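## Task

Set the green foam block down on the counter surface itself, not on top of any other item there. Every other block must stay where it was, unrotated. The robot must not tip over or be left leaning, or the task fails. The block must stay put on its own at the end, not only because the robot holds it.

## Robot and tools

ROBOT. A Hello Robot Stretch 3 with a single arm: a two-wheel base (0.33 m long, 0.34 m wide), a lift on a mast, and a telescoping arm that reaches out to the robot's right. The base cannot drive sideways, so the gripper is moved forward or back by driving the base. It turns about the point midway between the drive wheels, 0.05 m behind the front edge. With arm retracted and wrist folded, an on-the-spot turn sweeps a 0.28 m radius; an unfolded level wrist reaches past that. A loose object may occasionally get nudged by an outside disturbance.

FRAMES. Base frame: origin on the floor between the drive wheels, x forward, y left, z up. hand_pose is reported in it, located where closed fingertips meet. Odometry frame is the base frame at scene start; heading is positive leftward, -3.142 to 3.142.

execute_actions takes "actions", a list run in order (empty list = just report). Each action may have "robot", "steps" (1 to 450 control steps at 30 per second, default 1) and "until" (stops the action early once all its conditions hold; only with steps). An action with only "steps" simply waits. "robot" is one command, a list of up to 8 commands run one after the other (items may be {"pause_s": s}, at most 15 s), or {"stop": true}, which brakes everything and clears the queue. A command may hold:
- "base": exactly one of {"translate_m": d}, a straight drive of d metres relative to where the base is when that command begins (positive forward, |d| up to 1), or {"rotate_rad": a}, a turn in place by a radians relative to current heading (positive = counter-clockwise seen from above, |a| up to 3.2). Both are offsets, not positions.
- "joints": absolute targets keyed by joint name; unnamed joints keep their previous target. lift_m 0 to 1.1 (arm height on mast, metres); arm_m 0 to 0.52 (extension, metres); wrist_yaw_rad -1.345 to 4.42 (0 along the arm, positive toward the front, 3.0 folded over the base); wrist_pitch_rad -1.57 to 0.451 (negative tips fingertips down); wrist_roll_rad -2.911 to 2.911 (0 = fingers side by side, level); gripper_m -0.089 to 0.179 (larger is wider; actual fingertip gap is about 0.007 m smaller when nearly shut, 0.025 m smaller when wide, and zero below 0.007); head_pan_rad -3.953 to 1.73 (0 forward, positive left, -1.57 looks along the arm); head_tilt_rad -1.53 to 0.419 (negative looks down).
- "contact_limits": {"arm_m": effort %} (1 to 100) sets how hard the arm may push before it halts; lower is gentler, too low halts immediately. Applies until arm_m's next command.
Base and joint motions in one command start together and keep running across later actions and while you think. A new command overrides at once and discards the rest of any older queue. A bad value rejects the whole call.

"until" conditions: {"robot": {"status": "ended"}} waits until nothing is moving and no queue runs; or name fields such as lift_m, lift_m_goal, lift_m_status, base_status, translate_m, rotate_rad, x, y, heading, refusals, queue, queue_left with [op, value] where op is =, !=, <, <=, >, >=. {"any": {"status": "ended"}} fires when any one motion or queue finishes.

zoom_image: {"camera": one of head_camera, nav_camera, wrist_camera, "region": [x0, y0, x1, y1]} pixels from the top-left of that camera's last image, at most 504 by 504.

finished_scene: {"scene": n} closes the scene after a hold; irreversible. Only call it once every motion has ended and the block rests freely.

RESULTS. Each result is a snapshot plus one image per camera. base_status shows progress as (moved of goal). Statuses: moving, done (within tolerance), off_target (stopped short, may still push), contact_stop (arm or lift hit something and went slack), time_out, stopped, not_commanded, torque_fault (a wrist servo shut off for 10 s; joint limp, commands refused). queue: idle/running/done/dropped/stopped; queue_left = commands not started. Lines starting refused:/dropped: explain rejected goals (counting from 0); replaced: reports how an overridden motion ended. robot.on_its_own appears when a goal changed without you, a joint is slack or off, a motor at rest shows unusual effort, or base_tilt drifts 3 degrees or more. motor_effort is in percent (bracket = peak). lidar_m: 12 distances in metres, 30-degree sectors starting ahead and going counter-clockwise, at 0.17 m height. wrist_depth_mm and head_depth_mm: 7x7 median depth grids.

SPEED. Base is fast (0.30 m/s, 1.9 rad/s) only when stowed: lift_m under 0.30, arm_m under 0.03, wrist_yaw_rad over 2.54; otherwise 0.10 m/s and 0.63 rad/s.

GRIPPING. Command gripper_m below the object's width to grasp; lower squeezes harder but a stall guard eases force, so things can slip. To let go, open at least 0.02 wider than where the pads first touched. Status done does not prove a grasp.

WRIST SAFETY. Fold or unfold the wrist (yaw to 3.0) only with lift_m between 0.32 and 0.95, pitch -0.4 and roll near 0; once folded lift may go down to 0.25. With yaw below -0.4 keep pitch at -0.5 or lower.

AVOID. Arm pushes against rigid things above about 0.45 m gripper height can tip the robot, especially a second push after a contact_stop or with a higher contact limit. Don't drive while gripping, hooking or pressing on something fixed. If the base snags furniture (backing up is riskiest), reverse the last move in small steps; if tilted, free the gripper and lower lift_m to about 0.2. Avoid drops, slamming, hard hits, long hard pushing and knocking other blocks.

Each tool is called after ">>>" as a command line: name --argument value for each argument, lists and objects as JSON in quotes; but a table of rows of numbers goes row by row, as --pt "numbers of a row", without its own name.

## Session

>>> execute_actions --actions '[]'

Scene clock: 0.00 s.
robot.base_odometry: x=+0.000 y=+0.000 heading=+0.000 (m, m, rad; robot's odometry frame)
robot.turned_by_wheels: +0.000 (rad since the last result)
robot.turned_by_imu: +0.000 (rad since the last result)
robot.base_tilt: forward=+2.3 right=-1.2 (deg)
robot.lidar_m: 1.71 2.59 2.56 2.76 0.97 0.96 1.04 1.23 1.22 1.32 1.69 1.51
robot.head_depth_mm: 1920 1966 1936 1967 1950 1730 1328 / 1931 2113 2105 2114 2088 1737 1364 / 1922 2264 2283 2268 2267 1743 2146 / 1919 2475 2469 2459 2449 1757 2365 / 1913 2639 2687 2678 2687 1894 2278 / 1895 2778 2952 2962 2941 2876 2489 / 1356 2714 2803 2811 2785 2766 2518
robot.base_status: not_commanded
robot.joint_positions: lift_m=+0.327 arm_m=-0.003 wrist_yaw_rad=+2.968 wrist_pitch_rad=-0.479 wrist_roll_rad=+0.019 gripper_m=+0.037 head_pan_rad=-0.008 head_tilt_rad=+0.001
robot.joint_goals: lift_m=+0.327 arm_m=-0.003 wrist_yaw_rad=+2.968 wrist_pitch_rad=-0.479 wrist_roll_rad=+0.019 gripper_m=+0.037 head_pan_rad=-0.008 head_tilt_rad=+0.001
robot.joint_status: lift_m=not_commanded arm_m=not_commanded wrist_yaw_rad=not_commanded wrist_pitch_rad=not_commanded wrist_roll_rad=not_commanded gripper_m=not_commanded head_pan_rad=not_commanded head_tilt_rad=not_commanded
robot.measured_speeds: translate_m=+0.000 rotate_rad=+0.000 lift_m=+0.000 arm_m=+0.000 wrist_yaw_rad=+0.000 wrist_pitch_rad=+0.000 wrist_roll_rad=+0.000 head_pan_rad=+0.000 head_tilt_rad=+0.000
robot: refusals=0 queue=idle queue_left=0
robot.motor_effort: left_wheel=+1 right_wheel=+0 lift_m=+29 arm_m=+0 wrist_yaw_rad=+0 wrist_pitch_rad=+5 wrist_roll_rad=+0 gripper_m=+0 head_pan_rad=+0 head_tilt_rad=+1 (%)
robot.hand_pose: x=+0.0162 y=+0.0709 z=+0.3257 quat_wxyz=(+0.228, +0.705, +0.106, +0.663) (m; robot's base frame)
robot.wrist_depth_mm: 718 - - - - - - / 780 - - - - - - / 805 - - - - 963 915 / 775 807 781 769 750 743 743 / 657 643 645 639 641 614 610 / 536 541 - 528 - 514 517 / 474 484 - - 445 451 450
pictures: head_camera (sideways: a quarter turn clockwise sets it upright), nav_camera (sideways: a quarter turn counterclockwise sets it upright), wrist_camera
Images, in order (width x height): head_camera 896x504, nav_camera 672x504, wrist_camera 644x364.

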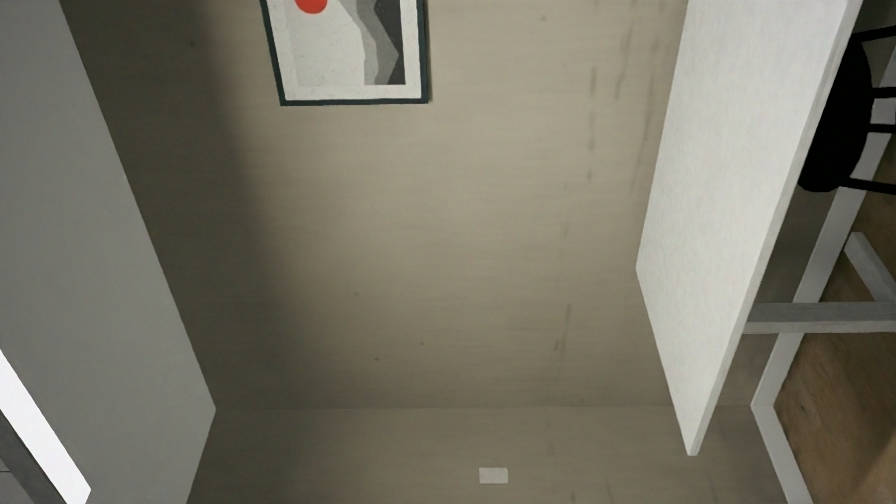

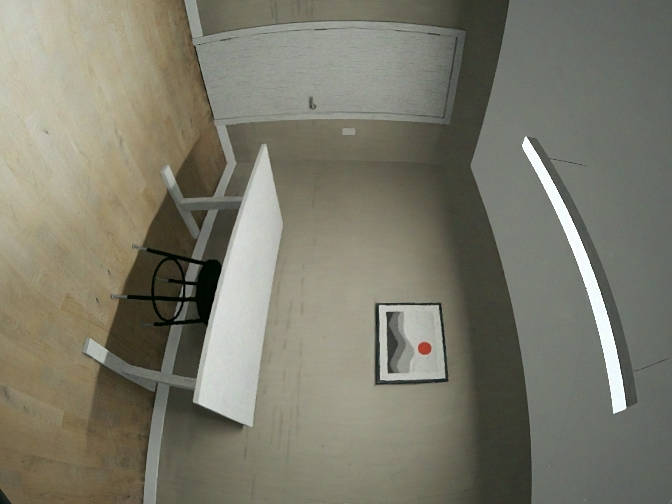

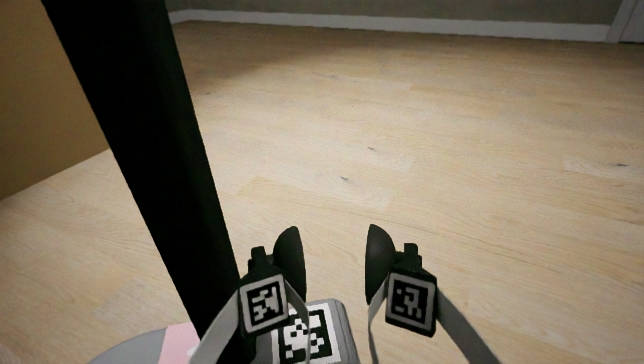

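>>> execute_actions --actions '[{"robot":{"joints":{"head_pan_rad":1.6,"head_tilt_rad":-0.6}},"steps":450,"until":{"robot":{"status":"ended"}}}]'

>>> execute_actions --actions '[{"robot":{"joints":{"head_pan_rad":-1.6,"head_tilt_rad":-0.6}},"steps":450,"until":{"robot":{"status":"ended"}}}]'

>>> execute_actions --actions '[{"robot":{"joints":{"head_pan_rad":-3.2,"head_tilt_rad":-0.6}},"steps":450,"until":{"robot":{"status":"ended"}}}]'

Scene clock: 3.97 s.
robot.base_odometry: x=+0.000 y=+0.000 heading=+0.000 (m, m, rad; robot's odometry frame)
robot.turned_by_wheels: +0.000 (rad since the last result)
robot.turned_by_imu: +0.000 (rad since the last result)
robot.base_tilt: forward=+2.2 right=-1.0 (deg)
robot.lidar_m: 1.71 2.58 2.55 2.77 0.97 0.96 1.04 1.23 1.22 1.32 1.68 1.51
robot.head_depth_mm: 2333 2495 2729 2296 1806 1493 1264 / 2464 2675 2901 2326 1823 1494 1276 / 2655 2928 3061 2342 1836 1498 1272 / 2886 3166 3258 2349 1840 1503 1279 / 3112 3425 3308 2372 1859 1515 1285 / 2999 3189 3294 2381 1450 1476 1319 / 2778 2941 1113 1162 1264 - -
robot.base_status: not_commanded
robot.joint_positions: lift_m=+0.327 arm_m=-0.003 wrist_yaw_rad=+2.968 wrist_pitch_rad=-0.479 wrist_roll_rad=+0.019 gripper_m=+0.037 head_pan_rad=+1.593 head_tilt_rad=-0.592
robot.joint_goals: lift_m=+0.327 arm_m=-0.003 wrist_yaw_rad=+2.968 wrist_pitch_rad=-0.479 wrist_roll_rad=+0.019 gripper_m=+0.037 head_pan_rad=+1.600 head_tilt_rad=-0.600
robot.joint_status: lift_m=not_commanded arm_m=not_commanded wrist_yaw_rad=not_commanded wrist_pitch_rad=not_commanded wrist_roll_rad=not_commanded gripper_m=not_commanded head_pan_rad=done head_tilt_rad=done
robot.measured_speeds: translate_m=+0.000 rotate_rad=+0.000 lift_m=+0.000 arm_m=+0.000 wrist_yaw_rad=+0.000 wrist_pitch_rad=+0.000 wrist_roll_rad=+0.000 head_pan_rad=+0.000 head_tilt_rad=+0.000
robot: refusals=0 queue=done queue_left=0
robot.motor_effort: left_wheel=+0(1) right_wheel=+1(1) lift_m=+28(28) arm_m=+0(0) wrist_yaw_rad=+1(0) wrist_pitch_rad=+5(5) wrist_roll_rad=+0(0) gripper_m=+1(0) head_pan_rad=+2(35) head_tilt_rad=-3(24) (%)
robot.hand_pose: x=+0.0162 y=+0.0709 z=+0.3257 quat_wxyz=(+0.228, +0.705, +0.106, +0.663) (m; robot's base frame)
robot.wrist_depth_mm: 741 - - - - - - / 764 - - - - - - / 806 - - - - 967 964 / 760 796 790 771 760 746 743 / 646 649 641 620 646 624 614 / 543 549 - 525 - 526 515 / 473 487 - - 444 450 447
pictures: head_camera (sideways: a quarter turn clockwise sets it upright), nav_camera (sideways: a quarter turn counterclockwise sets it upright), wrist_camera
camera_calibration (this result's frames):
head_camera: T_world_to_cam=[[0.0186773, -0.554845, -0.831744, 1.10305], [-0.997381, -0.0684721, 0.02328, -0.0208719], [-0.0698681, 0.829131, -0.554671, 0.677898], [0, 0, 0, 1]] pos_world=[0.00594422, 0.0485255, 1.29395]
nav_camera: T_world_to_cam=[[-0.0255892, 0.588978, 0.807744, -1.01544], [0.999516, 0.000789481, 0.0310889, 0.00780625], [0.017673, 0.808149, -0.588713, 0.72529], [0, 0, 0, 1]] pos_world=[-0.0466047, 0.0119203, 1.24696]
Images, in order (width x height): head_camera 896x504, nav_camera 672x504, wrist_camera 644x364.

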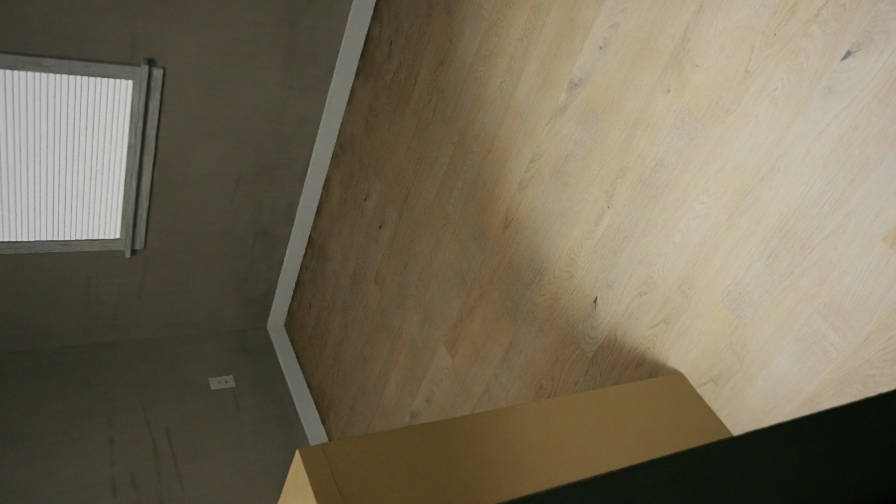

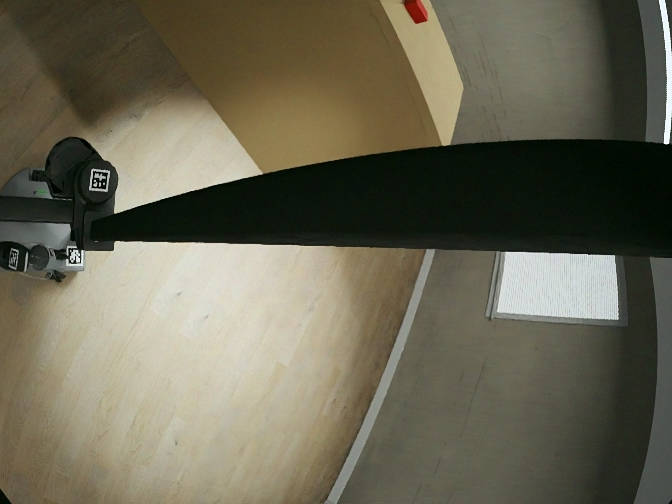

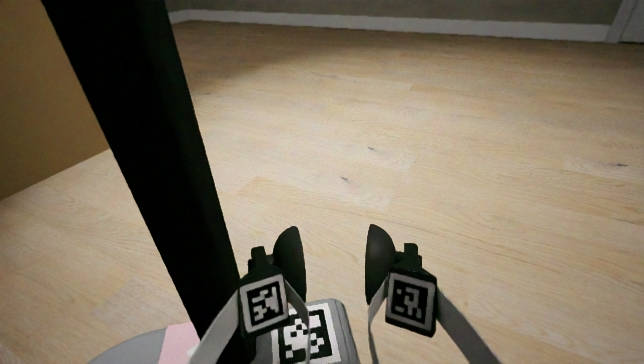

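Scene clock: 5.87 s.
robot.base_odometry: x=+0.000 y=+0.000 heading=+0.000 (m, m, rad; robot's odometry frame)
robot.turned_by_wheels: +0.000 (rad since the last result)
robot.turned_by_imu: +0.000 (rad since the last result)
robot.base_tilt: forward=+2.2 right=-1.2 (deg)
robot.lidar_m: 1.70 2.58 2.55 2.78 0.97 0.96 1.05 1.23 1.22 1.32 1.69 1.51
robot.head_depth_mm: 1085 1173 1272 1390 1538 1486 1266 / 1152 1250 1369 1510 1659 1491 1268 / 1226 1338 1474 1638 1762 1506 1279 / 1317 1442 1600 1801 1838 1510 1277 / 1416 1573 1751 1990 1856 1516 1284 / 1532 1716 1935 2123 1867 1521 1284 / 1673 1885 2085 1897 1872 1531 1303
robot.base_status: not_commanded
robot.joint_positions: lift_m=+0.327 arm_m=-0.003 wrist_yaw_rad=+2.968 wrist_pitch_rad=-0.479 wrist_roll_rad=+0.019 gripper_m=+0.037 head_pan_rad=-1.593 head_tilt_rad=-0.593
robot.joint_goals: lift_m=+0.327 arm_m=-0.003 wrist_yaw_rad=+2.968 wrist_pitch_rad=-0.479 wrist_roll_rad=+0.019 gripper_m=+0.037 head_pan_rad=-1.600 head_tilt_rad=-0.600
robot.joint_status: lift_m=not_commanded arm_m=not_commanded wrist_yaw_rad=not_commanded wrist_pitch_rad=not_commanded wrist_roll_rad=not_commanded gripper_m=not_commanded head_pan_rad=done head_tilt_rad=done
robot.measured_speeds: translate_m=+0.000 rotate_rad=+0.000 lift_m=+0.000 arm_m=+0.000 wrist_yaw_rad=+0.000 wrist_pitch_rad=+0.000 wrist_roll_rad=+0.000 head_pan_rad=+0.000 head_tilt_rad=+0.000
robot: refusals=0 queue=done queue_left=0
robot.motor_effort: left_wheel=+1(1) right_wheel=+0(1) lift_m=+28(29) arm_m=+0(0) wrist_yaw_rad=+1(1) wrist_pitch_rad=+5(5) wrist_roll_rad=+0(0) gripper_m=+0(0) head_pan_rad=-3(37) head_tilt_rad=-3(3) (%)
robot.hand_pose: x=+0.0162 y=+0.0709 z=+0.3257 quat_wxyz=(+0.228, +0.705, +0.106, +0.663) (m; robot's base frame)
robot.wrist_depth_mm: 732 - - - - - - / 758 - - - - - - / 814 - - - - 960 956 / 778 811 782 797 764 763 750 / 661 654 650 623 632 618 608 / 538 542 - 536 - 517 519 / 467 479 - - 437 450 445
pictures: head_camera (sideways: a quarter turn clockwise sets it upright), nav_camera (sideways: a quarter turn counterclockwise sets it upright), wrist_camera
camera_calibration (this result's frames):
head_camera: T_world_to_cam=[[0.00571683, 0.555417, -0.831553, 1.10288], [0.999426, 0.0245912, 0.0232961, -0.0330734], [0.0333879, -0.831208, -0.554957, 0.677642], [0, 0, 0, 1]] pos_world=[0.0041244, -0.0484828, 1.29393]
nav_camera: T_world_to_cam=[[-0.000310615, -0.589812, 0.80754, -1.01532], [-0.998587, 0.0431011, 0.0310962, 0.0199852], [-0.0531468, -0.806389, -0.588992, 0.726085], [0, 0, 0, 1]] pos_world=[0.0582307, -0.0142047, 1.24695]
wrist_camera: T_world_to_cam=[[0.979285, -0.194853, -0.0550655, 0.0238489], [-0.155686, -0.550688, -0.820064, 0.351052], [0.129468, 0.811649, -0.569617, 0.288283], [0, 0, 0, 1]] pos_world=[-0.00602468, -0.0360177, 0.453409]
Images, in order (width x height): head_camera 896x504, nav_camera 672x504, wrist_camera 644x364.

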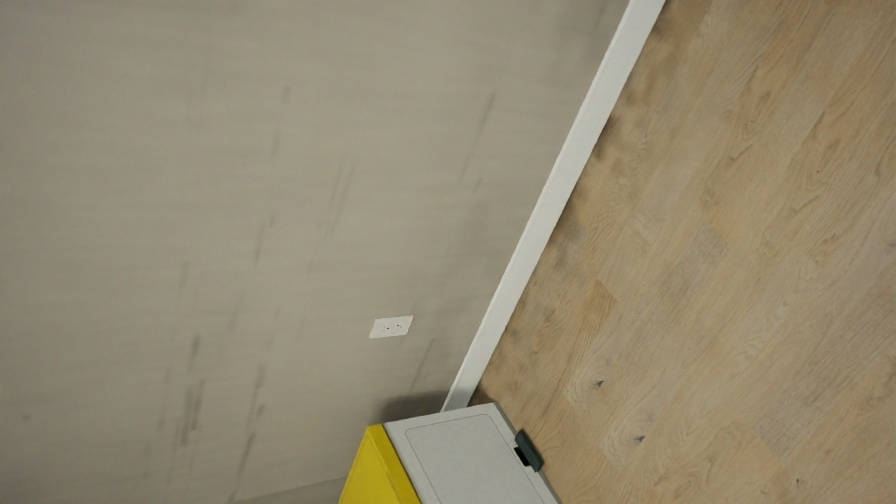

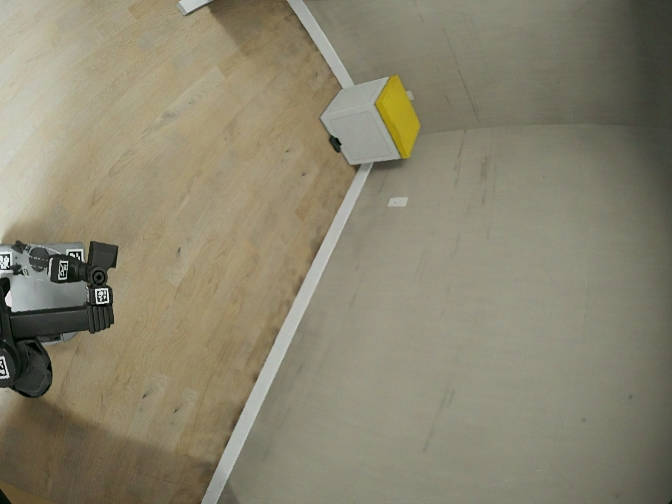

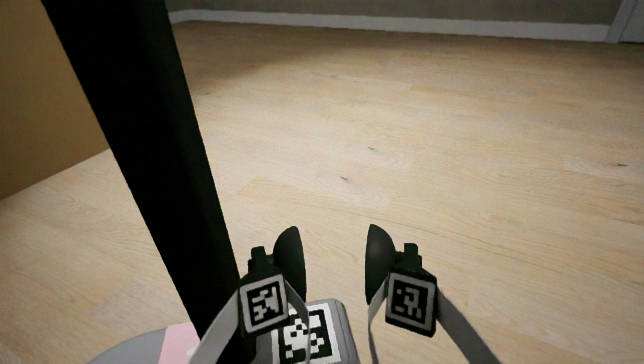

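Scene clock: 7.17 s.
robot.base_odometry: x=+0.000 y=+0.000 heading=+0.000 (m, m, rad; robot's odometry frame)
robot.turned_by_wheels: +0.000 (rad since the last result)
robot.turned_by_imu: +0.000 (rad since the last result)
robot.base_tilt: forward=+2.3 right=-1.1 (deg)
robot.lidar_m: 1.70 2.58 2.55 2.78 0.97 0.96 1.05 1.23 1.22 1.32 1.69 1.51
robot.head_depth_mm: 2466 2333 1016 1084 1192 1338 1266 / 2245 1587 1083 1166 1302 1430 1268 / 1952 1598 1154 1264 1427 1502 1276 / 1710 1621 1229 1381 1568 1514 1278 / 1540 1563 1340 1516 1723 1519 1288 / 1393 1458 1478 1658 1766 1517 1293 / 1262 1346 1436 1530 1642 1531 1299
robot.base_status: not_commanded
robot.joint_positions: lift_m=+0.327 arm_m=-0.003 wrist_yaw_rad=+2.968 wrist_pitch_rad=-0.479 wrist_roll_rad=+0.019 gripper_m=+0.037 head_pan_rad=-3.193 head_tilt_rad=-0.593
robot.joint_goals: lift_m=+0.327 arm_m=-0.003 wrist_yaw_rad=+2.968 wrist_pitch_rad=-0.479 wrist_roll_rad=+0.019 gripper_m=+0.037 head_pan_rad=-3.200 head_tilt_rad=-0.600
robot.joint_status: lift_m=not_commanded arm_m=not_commanded wrist_yaw_rad=not_commanded wrist_pitch_rad=not_commanded wrist_roll_rad=not_commanded gripper_m=not_commanded head_pan_rad=done head_tilt_rad=done
robot.measured_speeds: translate_m=+0.000 rotate_rad=+0.000 lift_m=+0.000 arm_m=+0.000 wrist_yaw_rad=+0.000 wrist_pitch_rad=+0.000 wrist_roll_rad=+0.000 head_pan_rad=+0.000 head_tilt_rad=+0.000
robot: refusals=0 queue=done queue_left=0
robot.motor_effort: left_wheel=+0(0) right_wheel=+0(0) lift_m=+28(28) arm_m=+1(0) wrist_yaw_rad=+0(1) wrist_pitch_rad=+5(5) wrist_roll_rad=+0(0) gripper_m=+0(0) head_pan_rad=-3(33) head_tilt_rad=-3(3) (%)
robot.hand_pose: x=+0.0162 y=+0.0709 z=+0.3257 quat_wxyz=(+0.228, +0.705, +0.106, +0.663) (m; robot's base frame)
robot.wrist_depth_mm: 724 - - - - - - / 773 - - - - - - / 811 - - - - 953 936 / 786 776 800 767 769 754 738 / 648 650 645 620 648 608 607 / 549 541 - 528 - 517 516 / 471 478 - - 441 448 446
pictures: head_camera (sideways: a quarter turn clockwise sets it upright), nav_camera (sideways: a quarter turn counterclockwise sets it upright), wrist_camera
camera_calibration (this result's frames):
head_camera: T_world_to_cam=[[0.555037, -0.0219346, -0.831536, 1.09951], [-0.00460462, -0.999718, 0.0232974, -0.0269505], [-0.831813, -0.00910201, -0.554981, 0.682951], [0, 0, 0, 1]] pos_world=[-0.0423042, 0.00339053, 1.29393]
nav_camera: T_world_to_cam=[[-0.589575, 0.017535, 0.807523, -1.01171], [0.072242, 0.996902, 0.0310968, 0.0134524], [-0.804476, 0.076671, -0.589015, 0.730699], [0, 0, 0, 1]] pos_world=[-0.00961934, -0.0516938, 1.24695]
wrist_camera: T_world_to_cam=[[0.979285, -0.194853, -0.0550654, 0.0238489], [-0.155685, -0.550688, -0.820064, 0.351052], [0.129468, 0.811649, -0.569617, 0.288283], [0, 0, 0, 1]] pos_world=[-0.00602469, -0.0360177, 0.453409]
Images, in order (width x height): head_camera 896x504, nav_camera 672x504, wrist_camera 644x364.

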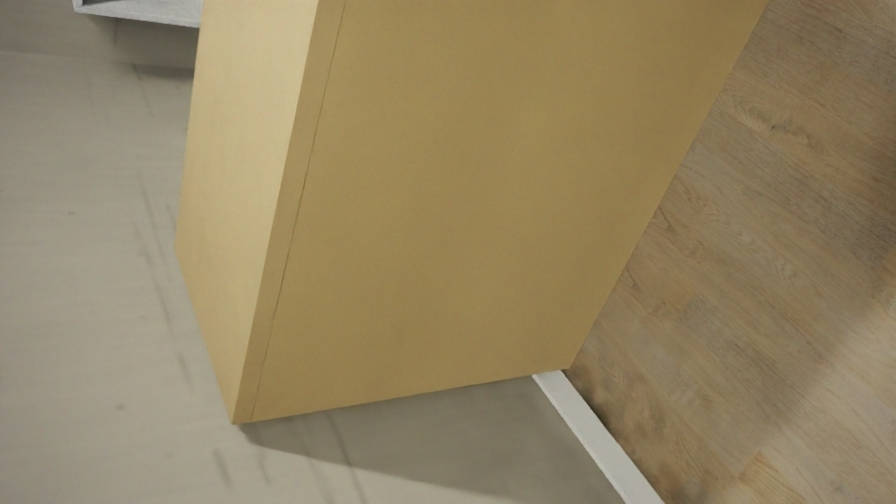

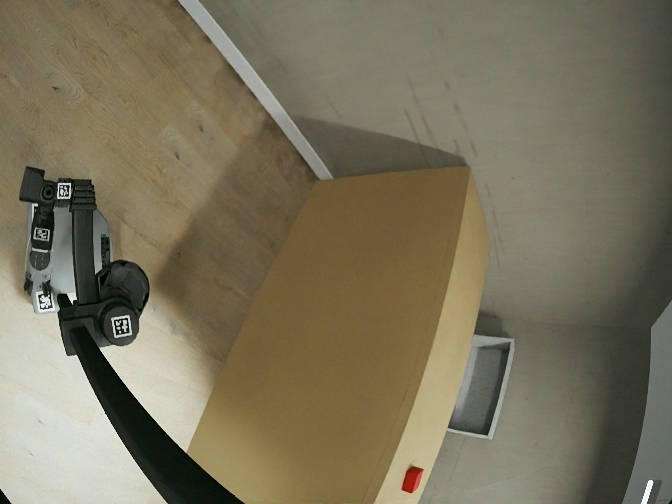

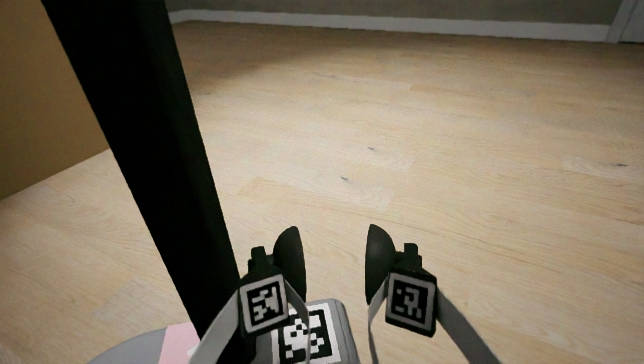

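>>> execute_actions --actions '[{"robot":[{"joints":{"lift_m":0.27,"head_pan_rad":1.2,"head_tilt_rad":-0.6}},{"base":{"rotate_rad":1.508}},{"base":{"translate_m":1.0}},{"base":{"translate_m":0.26}},{"base":{"rotate_rad":0.983}},{"base":{"translate_m":1.0}}],"steps":450,"until":{"robot":{"status":"ended"}}},{"steps":200,"until":{"robot":{"status":"ended"}}}]'

Scene clock: 34.20 s.
robot.base_odometry: x=-0.716 y=+1.863 heading=+2.491 (m, m, rad; robot's odometry frame)
robot.turned_by_wheels: +2.491 (rad since the last result)
robot.turned_by_imu: +2.457 (rad since the last result)
robot.base_tilt: forward=+2.2 right=-1.1 (deg)
robot.lidar_m: 1.11 1.15 1.44 0.63 0.51 0.61 3.00 2.14 1.55 1.50 1.55 1.16
robot.head_depth_mm: 1571 1305 1435 1614 1760 1495 1263 / 1789 1908 1846 2074 1760 1494 1269 / 2044 1993 2209 2239 1819 1507 1276 / 2038 2237 2461 2344 1844 1509 1276 / 1999 2165 2371 2371 1845 1515 1289 / 1925 2091 2284 2390 1863 1486 1284 / 1870 2026 2208 2318 1866 1494 1269
robot.base_status: done (translate_m +1.0000 of +1.0000)
robot.joint_positions: lift_m=+0.270 arm_m=-0.003 wrist_yaw_rad=+2.968 wrist_pitch_rad=-0.479 wrist_roll_rad=+0.019 gripper_m=+0.037 head_pan_rad=+1.193 head_tilt_rad=-0.593
robot.joint_goals: lift_m=+0.270 arm_m=-0.003 wrist_yaw_rad=+2.968 wrist_pitch_rad=-0.479 wrist_roll_rad=+0.019 gripper_m=+0.037 head_pan_rad=+1.200 head_tilt_rad=-0.600
robot.joint_status: lift_m=done arm_m=not_commanded wrist_yaw_rad=not_commanded wrist_pitch_rad=not_commanded wrist_roll_rad=not_commanded gripper_m=not_commanded head_pan_rad=done head_tilt_rad=done
robot.measured_speeds: translate_m=+0.000 rotate_rad=+0.000 lift_m=+0.000 arm_m=+0.000 wrist_yaw_rad=+0.000 wrist_pitch_rad=+0.000 wrist_roll_rad=+0.000 head_pan_rad=+0.000 head_tilt_rad=+0.000
robot: refusals=0 queue=done queue_left=0
robot.motor_effort: left_wheel=-1(6) right_wheel=+2(12) lift_m=+17(28) arm_m=+0(0) wrist_yaw_rad=+0(1) wrist_pitch_rad=+5(5) wrist_roll_rad=+0(0) gripper_m=+1(1) head_pan_rad=+2(36) head_tilt_rad=-2(1) (%)
robot.hand_pose: x=+0.0162 y=+0.0708 z=+0.2696 quat_wxyz=(+0.228, +0.705, +0.106, +0.663) (m; robot's base frame)
robot.wrist_depth_mm: 373 - - - - - - / 399 - - - - - - / 434 - 896 875 867 844 822 / 477 506 678 680 679 651 640 / 527 542 568 546 561 536 528 / 478 487 - - - 457 449 / 428 - - - 390 393 389
pictures: head_camera (sideways: a quarter turn clockwise sets it upright), nav_camera (sideways: a quarter turn counterclockwise sets it upright), wrist_camera
camera_calibration (this result's frames):
head_camera: T_world_to_cam=[[-0.199016, -0.519121, -0.831208, 1.10368], [-0.945395, 0.32509, 0.0233249, -0.0212475], [0.258109, 0.790462, -0.555472, 0.676941], [0, 0, 0, 1]] pos_world=[0.024838, 0.0447537, 1.2939]
nav_camera: T_world_to_cam=[[0.205924, 0.553231, 0.807174, -1.01611], [0.921042, -0.38822, 0.0311093, 0.0082584], [0.330571, 0.737035, -0.589493, 0.724396], [0, 0, 0, 1]] pos_world=[-0.0378306, 0.031442, 1.24694]
wrist_camera: T_world_to_cam=[[0.979285, -0.194858, -0.0550639, 0.0207573], [-0.155697, -0.550752, -0.820018, 0.305059], [0.129461, 0.811605, -0.569682, 0.256404], [0, 0, 0, 1]] pos_world=[-0.00602474, -0.0360422, 0.397366]
Images, in order (width x height): head_camera 896x504, nav_camera 672x504, wrist_camera 644x364.

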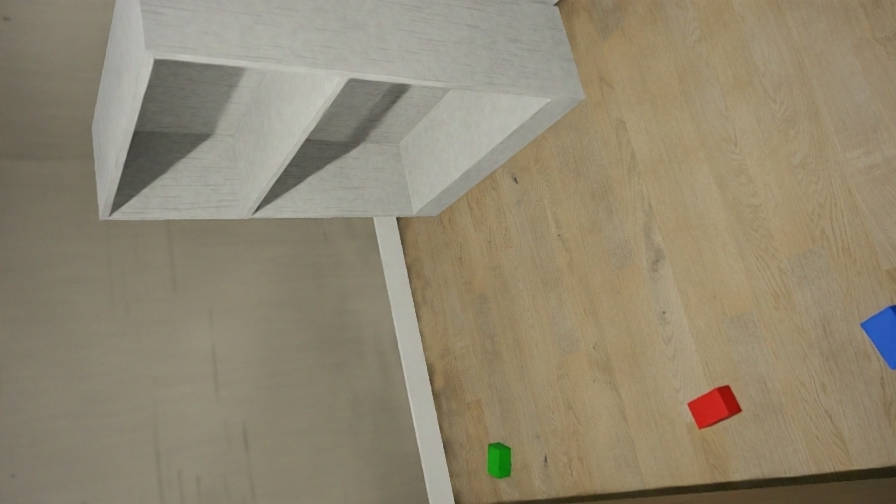

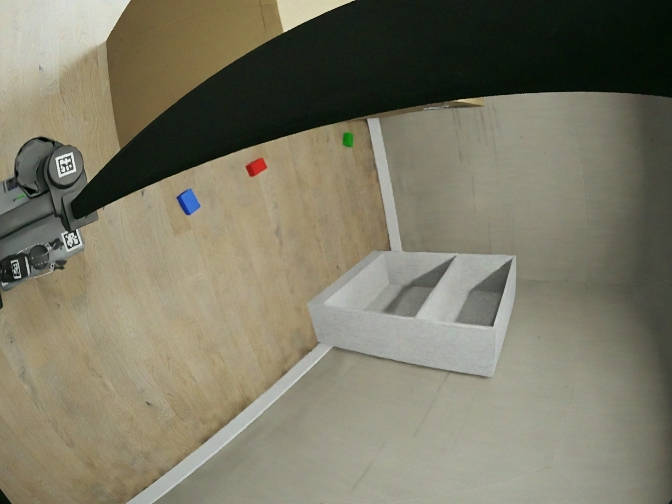

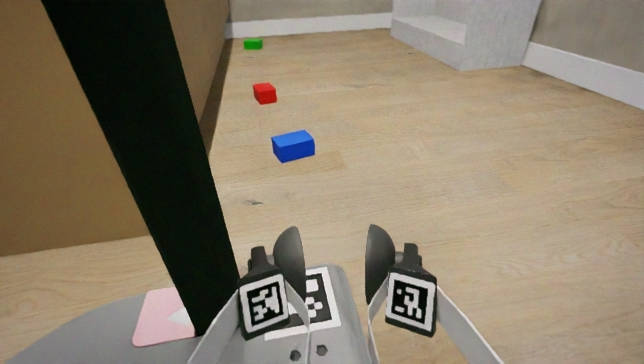

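>>> execute_actions --actions '[{"robot":[{"base":{"translate_m":0.48},"joints":{"head_pan_rad":-2.7,"head_tilt_rad":-0.85}},{"base":{"rotate_rad":-1.59}},{"base":{"translate_m":-0.9}}],"steps":450,"until":{"robot":{"status":"ended"}}}]'

Scene clock: 57.10 s.
robot.base_odometry: x=-1.657 y=+1.449 heading=+0.901 (m, m, rad; robot's odometry frame)
robot.turned_by_wheels: -1.590 (rad since the last result)
robot.turned_by_imu: -1.567 (rad since the last result)
robot.base_tilt: forward=+2.2 right=-1.1 (deg)
robot.lidar_m: 2.39 0.89 0.64 0.62 0.42 0.43 1.13 0.95 0.68 0.65 0.68 2.50
robot.head_depth_mm: 1205 1354 1543 1663 1454 1279 1141 / 1256 1420 1628 1709 1474 1285 1141 / 1316 1495 1724 1727 1467 1286 1145 / 1255 1416 1610 1736 1489 1292 1152 / 1112 1175 1311 1476 1496 1310 1155 / 1066 1004 1104 1217 1413 1309 1160 / 1078 885 952 1039 1134 1285 1142
robot.base_status: done (translate_m -0.9000 of -0.9000)
robot.joint_positions: lift_m=+0.270 arm_m=-0.003 wrist_yaw_rad=+2.968 wrist_pitch_rad=-0.479 wrist_roll_rad=+0.019 gripper_m=+0.037 head_pan_rad=-2.693 head_tilt_rad=-0.840
robot.joint_goals: lift_m=+0.270 arm_m=-0.003 wrist_yaw_rad=+2.968 wrist_pitch_rad=-0.479 wrist_roll_rad=+0.019 gripper_m=+0.037 head_pan_rad=-2.700 head_tilt_rad=-0.850
robot.joint_status: lift_m=done arm_m=not_commanded wrist_yaw_rad=not_commanded wrist_pitch_rad=not_commanded wrist_roll_rad=not_commanded gripper_m=not_commanded head_pan_rad=done head_tilt_rad=done
robot.measured_speeds: translate_m=+0.000 rotate_rad=+0.000 lift_m=+0.000 arm_m=+0.000 wrist_yaw_rad=+0.000 wrist_pitch_rad=+0.000 wrist_roll_rad=+0.000 head_pan_rad=+0.000 head_tilt_rad=+0.000
robot: refusals=0 queue=done queue_left=0
robot.motor_effort: left_wheel=+2(8) right_wheel=-2(9) lift_m=+17(17) arm_m=-1(0) wrist_yaw_rad=+1(0) wrist_pitch_rad=+5(5) wrist_roll_rad=+0(0) gripper_m=+0(1) head_pan_rad=-2(34) head_tilt_rad=-3(17) (%)
robot.hand_pose: x=+0.0162 y=+0.0708 z=+0.2696 quat_wxyz=(+0.228, +0.705, +0.106, +0.663) (m; robot's base frame)
robot.wrist_depth_mm: 411 - 560 584 635 665 699 / 421 - 604 658 693 732 774 / 416 - 667 713 749 780 813 / 404 549 686 676 684 647 658 / 409 528 567 551 559 547 530 / 434 481 - - - 454 448 / 423 - - - 390 398 392
pictures: head_camera (sideways: a quarter turn clockwise sets it upright), nav_camera (sideways: a quarter turn counterclockwise sets it upright), wrist_camera
camera_calibration (this result's frames):
head_camera: T_world_to_cam=[[0.666266, 0.327561, -0.66992, 0.888179], [0.468268, -0.882932, 0.0339993, -0.0437585], [-0.580357, -0.336354, -0.741654, 0.924234], [0, 0, 0, 1]] pos_world=[-0.0348873, -0.0186983, 1.28196]
nav_camera: T_world_to_cam=[[-0.688229, -0.344957, 0.638236, -0.790478], [-0.421427, 0.906174, 0.0353354, 0.0109562], [-0.590542, -0.244651, -0.769029, 0.963532], [0, 0, 0, 1]] pos_world=[0.0295929, -0.04688, 1.24511]
wrist_camera: T_world_to_cam=[[0.979285, -0.194858, -0.0550637, 0.0207539], [-0.155697, -0.550753, -0.820018, 0.305049], [0.129461, 0.811604, -0.569683, 0.256418], [0, 0, 0, 1]] pos_world=[-0.00602478, -0.0360598, 0.397365]
Images, in order (width x height): head_camera 896x504, nav_camera 672x504, wrist_camera 644x364.

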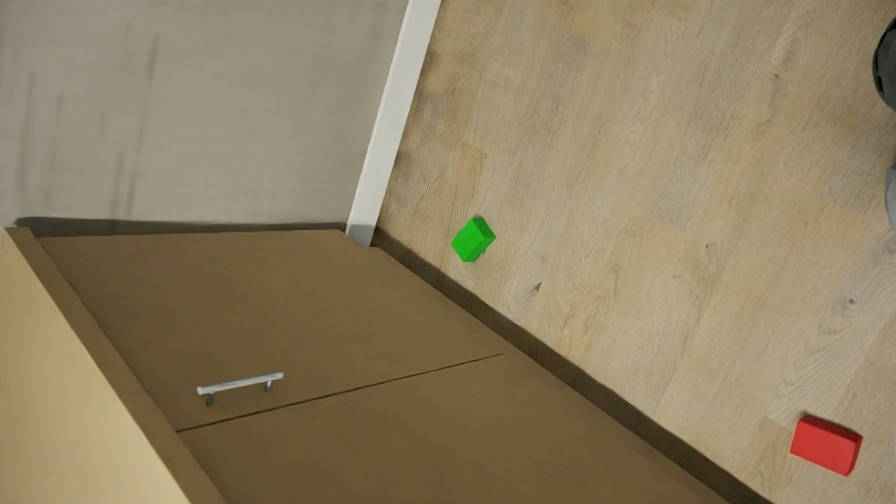

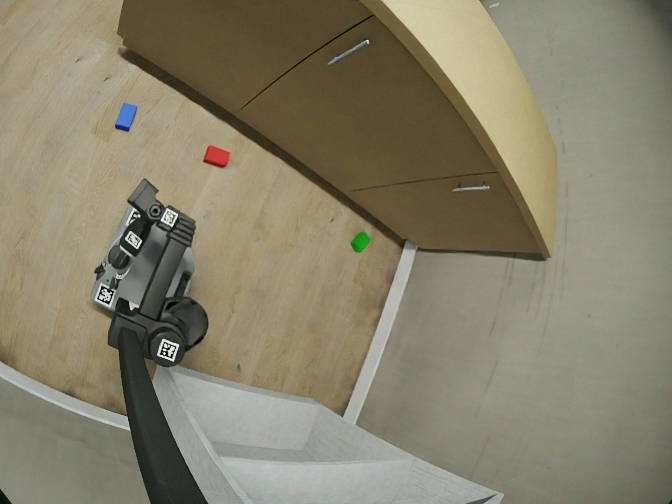

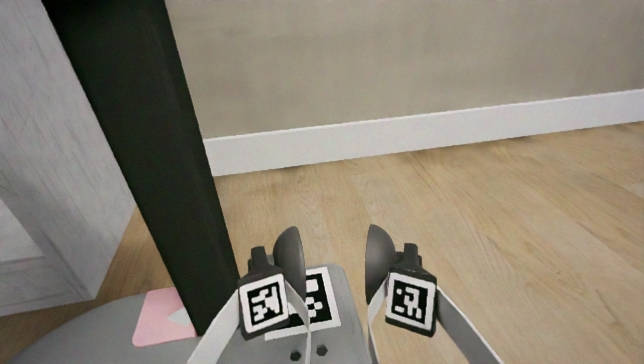

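>>> execute_actions --actions '[{"robot":[{"base":{"translate_m":-0.85},"joints":{"head_pan_rad":-1.75,"head_tilt_rad":-1.1}},{"joints":{"lift_m":0.36,"wrist_pitch_rad":-0.4,"wrist_roll_rad":0}},{"joints":{"wrist_yaw_rad":0,"gripper_m":0.15}},{"joints":{"wrist_pitch_rad":-1.3,"arm_m":0.12}}],"steps":450,"until":{"robot":{"status":"ended"}}}]'

Scene clock: 72.90 s.
robot.base_odometry: x=-2.185 y=+0.782 heading=+0.901 (m, m, rad; robot's odometry frame)
robot.turned_by_wheels: +0.000 (rad since the last result)
robot.turned_by_imu: -0.003 (rad since the last result)
robot.base_tilt: forward=+2.4 right=-1.3 (deg)
robot.lidar_m: 2.50 0.62 0.58 0.56 0.36 0.55 0.52 0.54 0.70 0.67 0.69 0.93
robot.head_depth_mm: 699 848 1068 1359 1283 1178 - / 685 825 1035 1382 1297 1204 - / 648 806 1006 1372 1314 1205 - / 636 786 974 1379 1336 1195 1101 / 635 768 946 1236 1309 1203 1109 / 628 743 921 1190 1319 1211 1117 / 627 734 897 1153 1325 1216 1119
robot.base_status: done (translate_m -0.8500 of -0.8500)
robot.joint_positions: lift_m=+0.360 arm_m=+0.120 wrist_yaw_rad=+0.001 wrist_pitch_rad=-1.297 wrist_roll_rad=+0.003 gripper_m=+0.150 head_pan_rad=-1.756 head_tilt_rad=-1.086
robot.joint_goals: lift_m=+0.360 arm_m=+0.120 wrist_yaw_rad=+0.000 wrist_pitch_rad=-1.300 wrist_roll_rad=+0.000 gripper_m=+0.150 head_pan_rad=-1.750 head_tilt_rad=-1.100
robot.joint_status: lift_m=done arm_m=done wrist_yaw_rad=done wrist_pitch_rad=done wrist_roll_rad=done gripper_m=done head_pan_rad=done head_tilt_rad=done
robot.measured_speeds: translate_m=+0.000 rotate_rad=+0.000 lift_m=+0.000 arm_m=+0.000 wrist_yaw_rad=+0.000 wrist_pitch_rad=+0.000 wrist_roll_rad=+0.000 head_pan_rad=+0.000 head_tilt_rad=+0.000
robot: refusals=0 queue=done queue_left=0
robot.motor_effort: left_wheel=+2(5) right_wheel=-2(10) lift_m=+37(39) arm_m=+6(7) wrist_yaw_rad=+1(1) wrist_pitch_rad=-2(8) wrist_roll_rad=-1(2) gripper_m=+1(100) head_pan_rad=+2(34) head_tilt_rad=-5(19) (%)
robot.hand_pose: x=-0.0216 y=-0.3106 z=+0.2450 quat_wxyz=(+0.563, +0.427, -0.564, -0.428) (m; robot's base frame)
robot.wrist_depth_mm: 450 442 442 443 436 434 433 / 432 432 435 428 423 424 425 / 422 426 420 411 413 417 413 / 421 416 410 406 406 408 403 / 401 400 399 400 401 397 396 / 394 395 393 394 385 388 385 / 388 383 382 384 382 380 379
pictures: head_camera (sideways: a quarter turn clockwise sets it upright), nav_camera (sideways: a quarter turn counterclockwise sets it upright), wrist_camera
camera_calibration (this result's frames):
head_camera: T_world_to_cam=[[0.1567, 0.869222, -0.468932, 0.629441], [0.987002, -0.154966, 0.0425721, -0.0580713], [-0.0356639, -0.469508, -0.882208, 1.10364], [0, 0, 0, 1]] pos_world=[-0.00195701, -0.0379572, 1.27127]
nav_camera: T_world_to_cam=[[-0.154115, -0.888829, 0.431545, -0.524476], [-0.981393, 0.188328, 0.037409, 0.0116842], [-0.114522, -0.417751, -0.901315, 1.13258], [0, 0, 0, 1]] pos_world=[0.0603428, 0.00476627, 1.24671]
wrist_camera: T_world_to_cam=[[-0.99908, 0.0395988, -0.016472, 0.00269578], [0.0415776, 0.988486, -0.14549, 0.386024], [0.0105212, -0.146041, -0.989223, 0.359608], [0, 0, 0, 1]] pos_world=[-0.0171401, -0.329169, 0.411939]
Images, in order (width x height): head_camera 896x504, nav_camera 672x504, wrist_camera 644x364.

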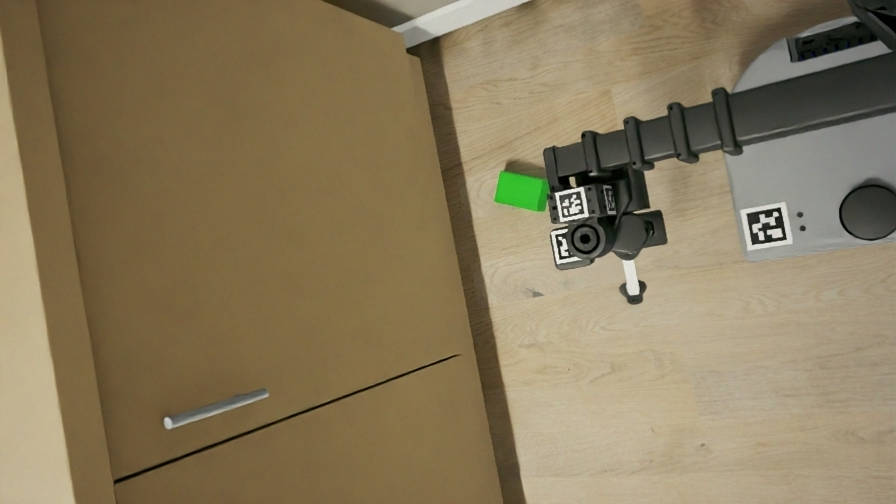

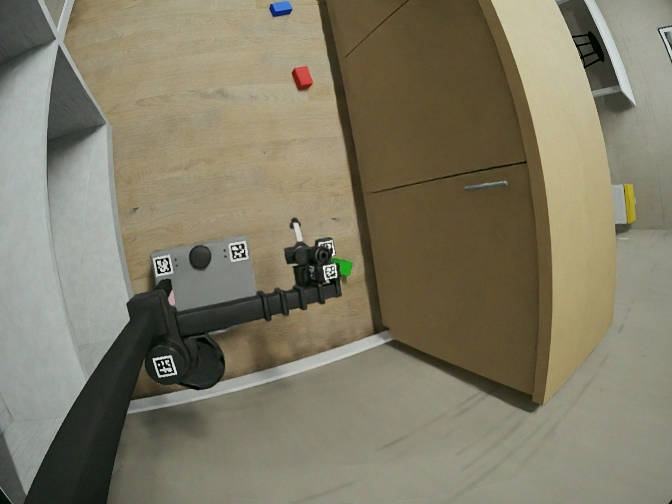

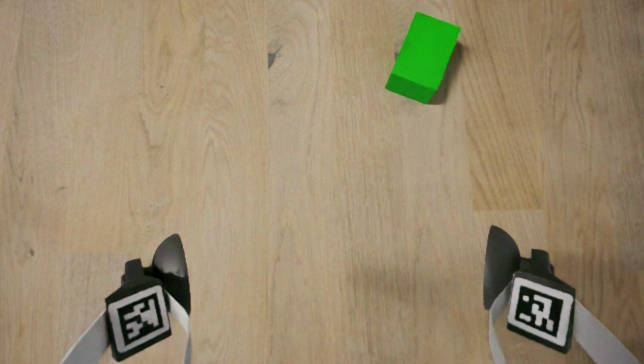

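>>> execute_actions --actions '[{"robot":{"base":{"translate_m":-0.11},"joints":{"wrist_yaw_rad":-0.35,"arm_m":0.35,"lift_m":0.24,"gripper_m":0.13}},"steps":450,"until":{"robot":{"status":"ended"}}}]'

Scene clock: 79.97 s.
robot.base_odometry: x=-2.253 y=+0.696 heading=+0.901 (m, m, rad; robot's odometry frame)
robot.turned_by_wheels: +0.000 (rad since the last result)
robot.turned_by_imu: +0.000 (rad since the last result)
robot.base_tilt: forward=+2.3 right=-1.2 (deg)
robot.lidar_m: 2.50 0.72 0.58 0.44 0.36 0.43 0.41 0.43 0.58 0.67 0.69 0.94
robot.head_depth_mm: 700 871 1028 1162 1241 1185 - / 686 827 1040 1378 1297 1202 - / 671 804 1006 1381 1303 1207 - / 637 787 978 1175 1293 1202 1099 / 634 770 948 1234 1316 1199 1113 / 628 754 922 1199 1319 1207 1114 / 629 735 900 1153 1331 1217 1116
robot.base_status: done (translate_m -0.1100 of -0.1100)
robot.joint_positions: lift_m=+0.241 arm_m=+0.350 wrist_yaw_rad=-0.350 wrist_pitch_rad=-1.298 wrist_roll_rad=+0.003 gripper_m=+0.130 head_pan_rad=-1.756 head_tilt_rad=-1.086
robot.joint_goals: lift_m=+0.240 arm_m=+0.350 wrist_yaw_rad=-0.350 wrist_pitch_rad=-1.300 wrist_roll_rad=+0.000 gripper_m=+0.130 head_pan_rad=-1.750 head_tilt_rad=-1.100
robot.joint_status: lift_m=done arm_m=done wrist_yaw_rad=done wrist_pitch_rad=done wrist_roll_rad=done gripper_m=done head_pan_rad=done head_tilt_rad=done
robot.measured_speeds: translate_m=+0.000 rotate_rad=+0.000 lift_m=+0.000 arm_m=+0.000 wrist_yaw_rad=+0.000 wrist_pitch_rad=+0.000 wrist_roll_rad=+0.000 head_pan_rad=+0.000 head_tilt_rad=+0.000
robot: refusals=0 queue=done queue_left=0
robot.motor_effort: left_wheel=+1(2) right_wheel=-2(7) lift_m=+17(37) arm_m=+6(7) wrist_yaw_rad=+0(0) wrist_pitch_rad=-1(2) wrist_roll_rad=-1(1) gripper_m=+1(89) head_pan_rad=+2(2) head_tilt_rad=-5(5) (%)
robot.hand_pose: x=-0.0373 y=-0.5375 z=+0.1259 quat_wxyz=(+0.480, +0.322, -0.629, -0.520) (m; robot's base frame)
robot.wrist_depth_mm: 124 135 239 281 310 311 309 / 224 253 302 305 303 300 300 / 278 297 297 294 296 295 295 / 292 293 289 287 288 289 288 / 287 286 285 241 283 282 280 / 279 280 278 237 278 - 274 / 272 271 271 271 271 268 267
pictures: head_camera (sideways: a quarter turn clockwise sets it upright), nav_camera (sideways: a quarter turn counterclockwise sets it upright), wrist_camera
camera_calibration (this result's frames):
head_camera: T_world_to_cam=[[0.1567, 0.869222, -0.468932, 0.629441], [0.987002, -0.154966, 0.0425721, -0.0580713], [-0.0356639, -0.469508, -0.882208, 1.10364], [0, 0, 0, 1]] pos_world=[-0.00195701, -0.0379572, 1.27127]
nav_camera: T_world_to_cam=[[-0.154115, -0.888829, 0.431545, -0.524476], [-0.981393, 0.188328, 0.037409, 0.0116842], [-0.114522, -0.417751, -0.901315, 1.13258], [0, 0, 0, 1]] pos_world=[0.0603428, 0.00476627, 1.24671]
wrist_camera: T_world_to_cam=[[-0.924851, 0.379975, -0.0164326, 0.179771], [0.378232, 0.914359, -0.14453, 0.566234], [-0.0398924, -0.139884, -0.989364, 0.210318], [0, 0, 0, 1]] pos_world=[-0.0395163, -0.556629, 0.292873]
Images, in order (width x height): head_camera 896x504, nav_camera 672x504, wrist_camera 644x364.

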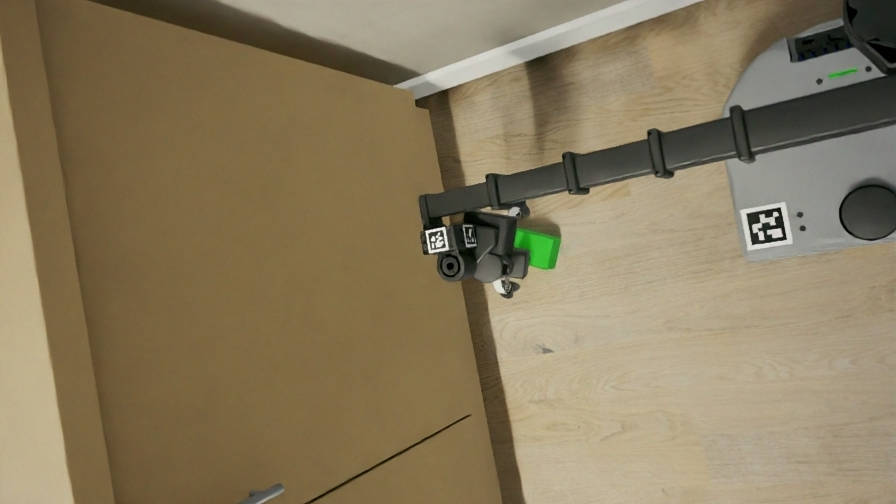

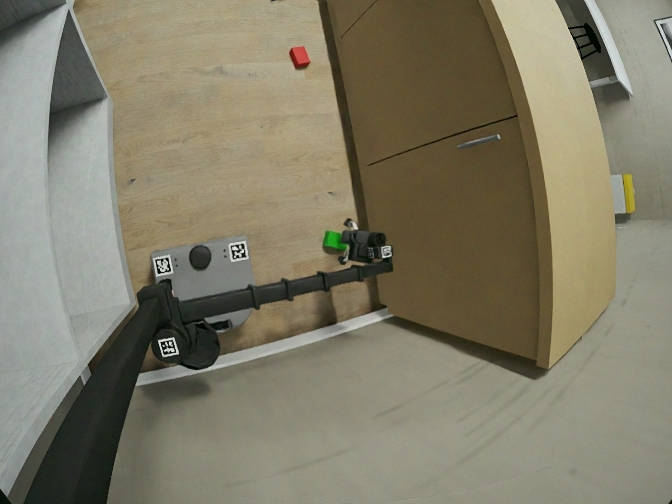

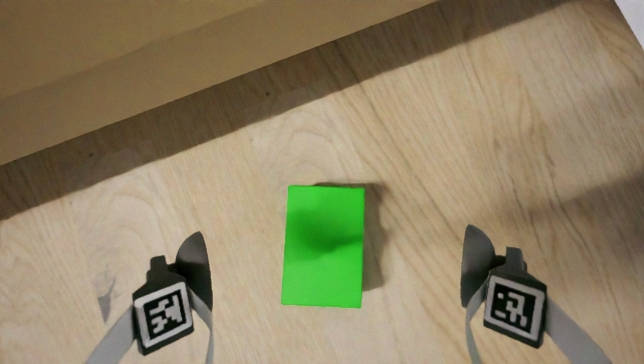

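>>> execute_actions --actions '[{"robot":[{"base":{"translate_m":0.008},"joints":{"lift_m":0.148}},{"joints":{"gripper_m":0.02}},{"joints":{"lift_m":0.22,"arm_m":0.3}}],"steps":450,"until":{"robot":{"status":"ended"}}}]'

Scene clock: 87.83 s.
robot.base_odometry: x=-2.248 y=+0.702 heading=+0.901 (m, m, rad; robot's odometry frame)
robot.turned_by_wheels: +0.000 (rad since the last result)
robot.turned_by_imu: -0.001 (rad since the last result)
robot.base_tilt: forward=+2.3 right=-1.0 (deg)
robot.lidar_m: 2.50 0.71 0.58 0.48 0.38 0.44 0.42 0.43 0.59 0.67 0.69 0.94
robot.head_depth_mm: 701 874 1043 1185 1241 1180 - / 686 827 1035 1384 1292 1199 - / 672 805 1008 1379 1294 1212 - / 637 789 977 1229 1289 1200 1101 / 634 770 949 1240 1312 1201 1109 / 629 752 925 1194 1320 1208 1118 / 629 735 900 1151 1324 1218 1118
robot.base_status: done (translate_m +0.0080 of +0.0080)
robot.joint_positions: lift_m=+0.219 arm_m=+0.300 wrist_yaw_rad=-0.350 wrist_pitch_rad=-1.300 wrist_roll_rad=+0.003 gripper_m=+0.021 head_pan_rad=-1.756 head_tilt_rad=-1.086
robot.joint_goals: lift_m=+0.220 arm_m=+0.300 wrist_yaw_rad=-0.350 wrist_pitch_rad=-1.300 wrist_roll_rad=+0.000 gripper_m=+0.020 head_pan_rad=-1.750 head_tilt_rad=-1.100
robot.joint_status: lift_m=done arm_m=done wrist_yaw_rad=done wrist_pitch_rad=done wrist_roll_rad=done gripper_m=done head_pan_rad=done head_tilt_rad=done
robot.measured_speeds: translate_m=+0.000 rotate_rad=+0.000 lift_m=+0.000 arm_m=+0.000 wrist_yaw_rad=+0.000 wrist_pitch_rad=+0.000 wrist_roll_rad=+0.000 head_pan_rad=+0.000 head_tilt_rad=+0.000
robot: refusals=0 queue=done queue_left=0
robot.motor_effort: left_wheel=+1(5) right_wheel=-1(3) lift_m=+38(37) arm_m=-4(7) wrist_yaw_rad=+0(1) wrist_pitch_rad=-1(1) wrist_roll_rad=-1(1) gripper_m=-22(99) head_pan_rad=+2(2) head_tilt_rad=-5(5) (%)
robot.hand_pose: x=-0.0372 y=-0.4879 z=+0.1049 quat_wxyz=(+0.479, +0.323, -0.629, -0.520) (m; robot's base frame)
robot.wrist_depth_mm: 238 269 288 289 288 288 286 / 283 286 283 283 282 282 280 / 275 276 277 275 278 274 274 / 272 274 270 150 267 266 266 / 267 264 264 148 261 263 263 / 260 260 260 145 144 257 254 / 253 253 251 142 248 252 249
pictures: head_camera (sideways: a quarter turn clockwise sets it upright), nav_camera (sideways: a quarter turn counterclockwise sets it upright), wrist_camera
camera_calibration (this result's frames):
head_camera: T_world_to_cam=[[0.156701, 0.869224, -0.46893, 0.629438], [0.987002, -0.154966, 0.0425722, -0.0580714], [-0.0356636, -0.469506, -0.882209, 1.10364], [0, 0, 0, 1]] pos_world=[-0.001957, -0.0379571, 1.27127]
nav_camera: T_world_to_cam=[[-0.154116, -0.88883, 0.431543, -0.524473], [-0.981393, 0.188328, 0.037409, 0.0116842], [-0.114522, -0.417748, -0.901316, 1.13258], [0, 0, 0, 1]] pos_world=[0.0603428, 0.0047664, 1.24671]
wrist_camera: T_world_to_cam=[[-0.924842, 0.379998, -0.0163734, 0.160668], [0.378305, 0.914557, -0.143074, 0.517654], [-0.0393935, -0.138515, -0.989576, 0.197122], [0, 0, 0, 1]] pos_world=[-0.0394727, -0.507173, 0.271761]
Images, in order (width x height): head_camera 896x504, nav_camera 672x504, wrist_camera 644x364.

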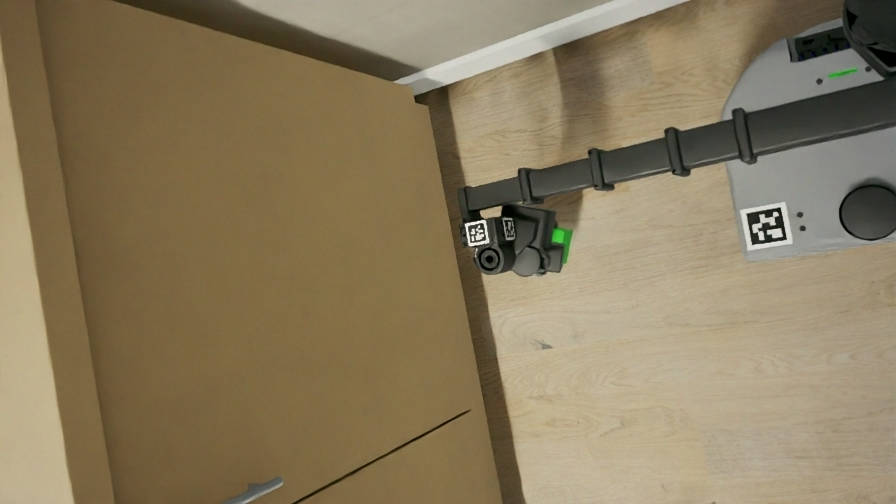

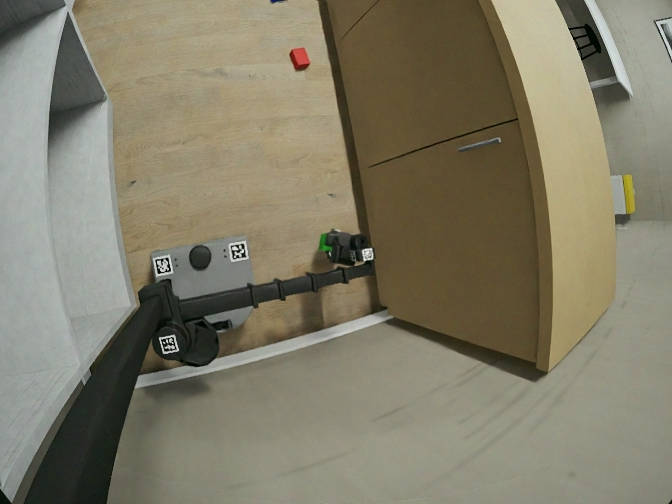

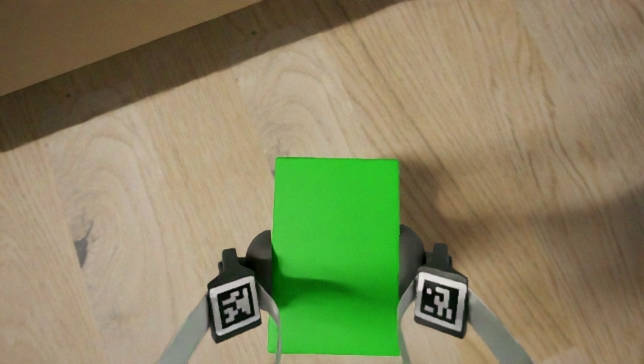

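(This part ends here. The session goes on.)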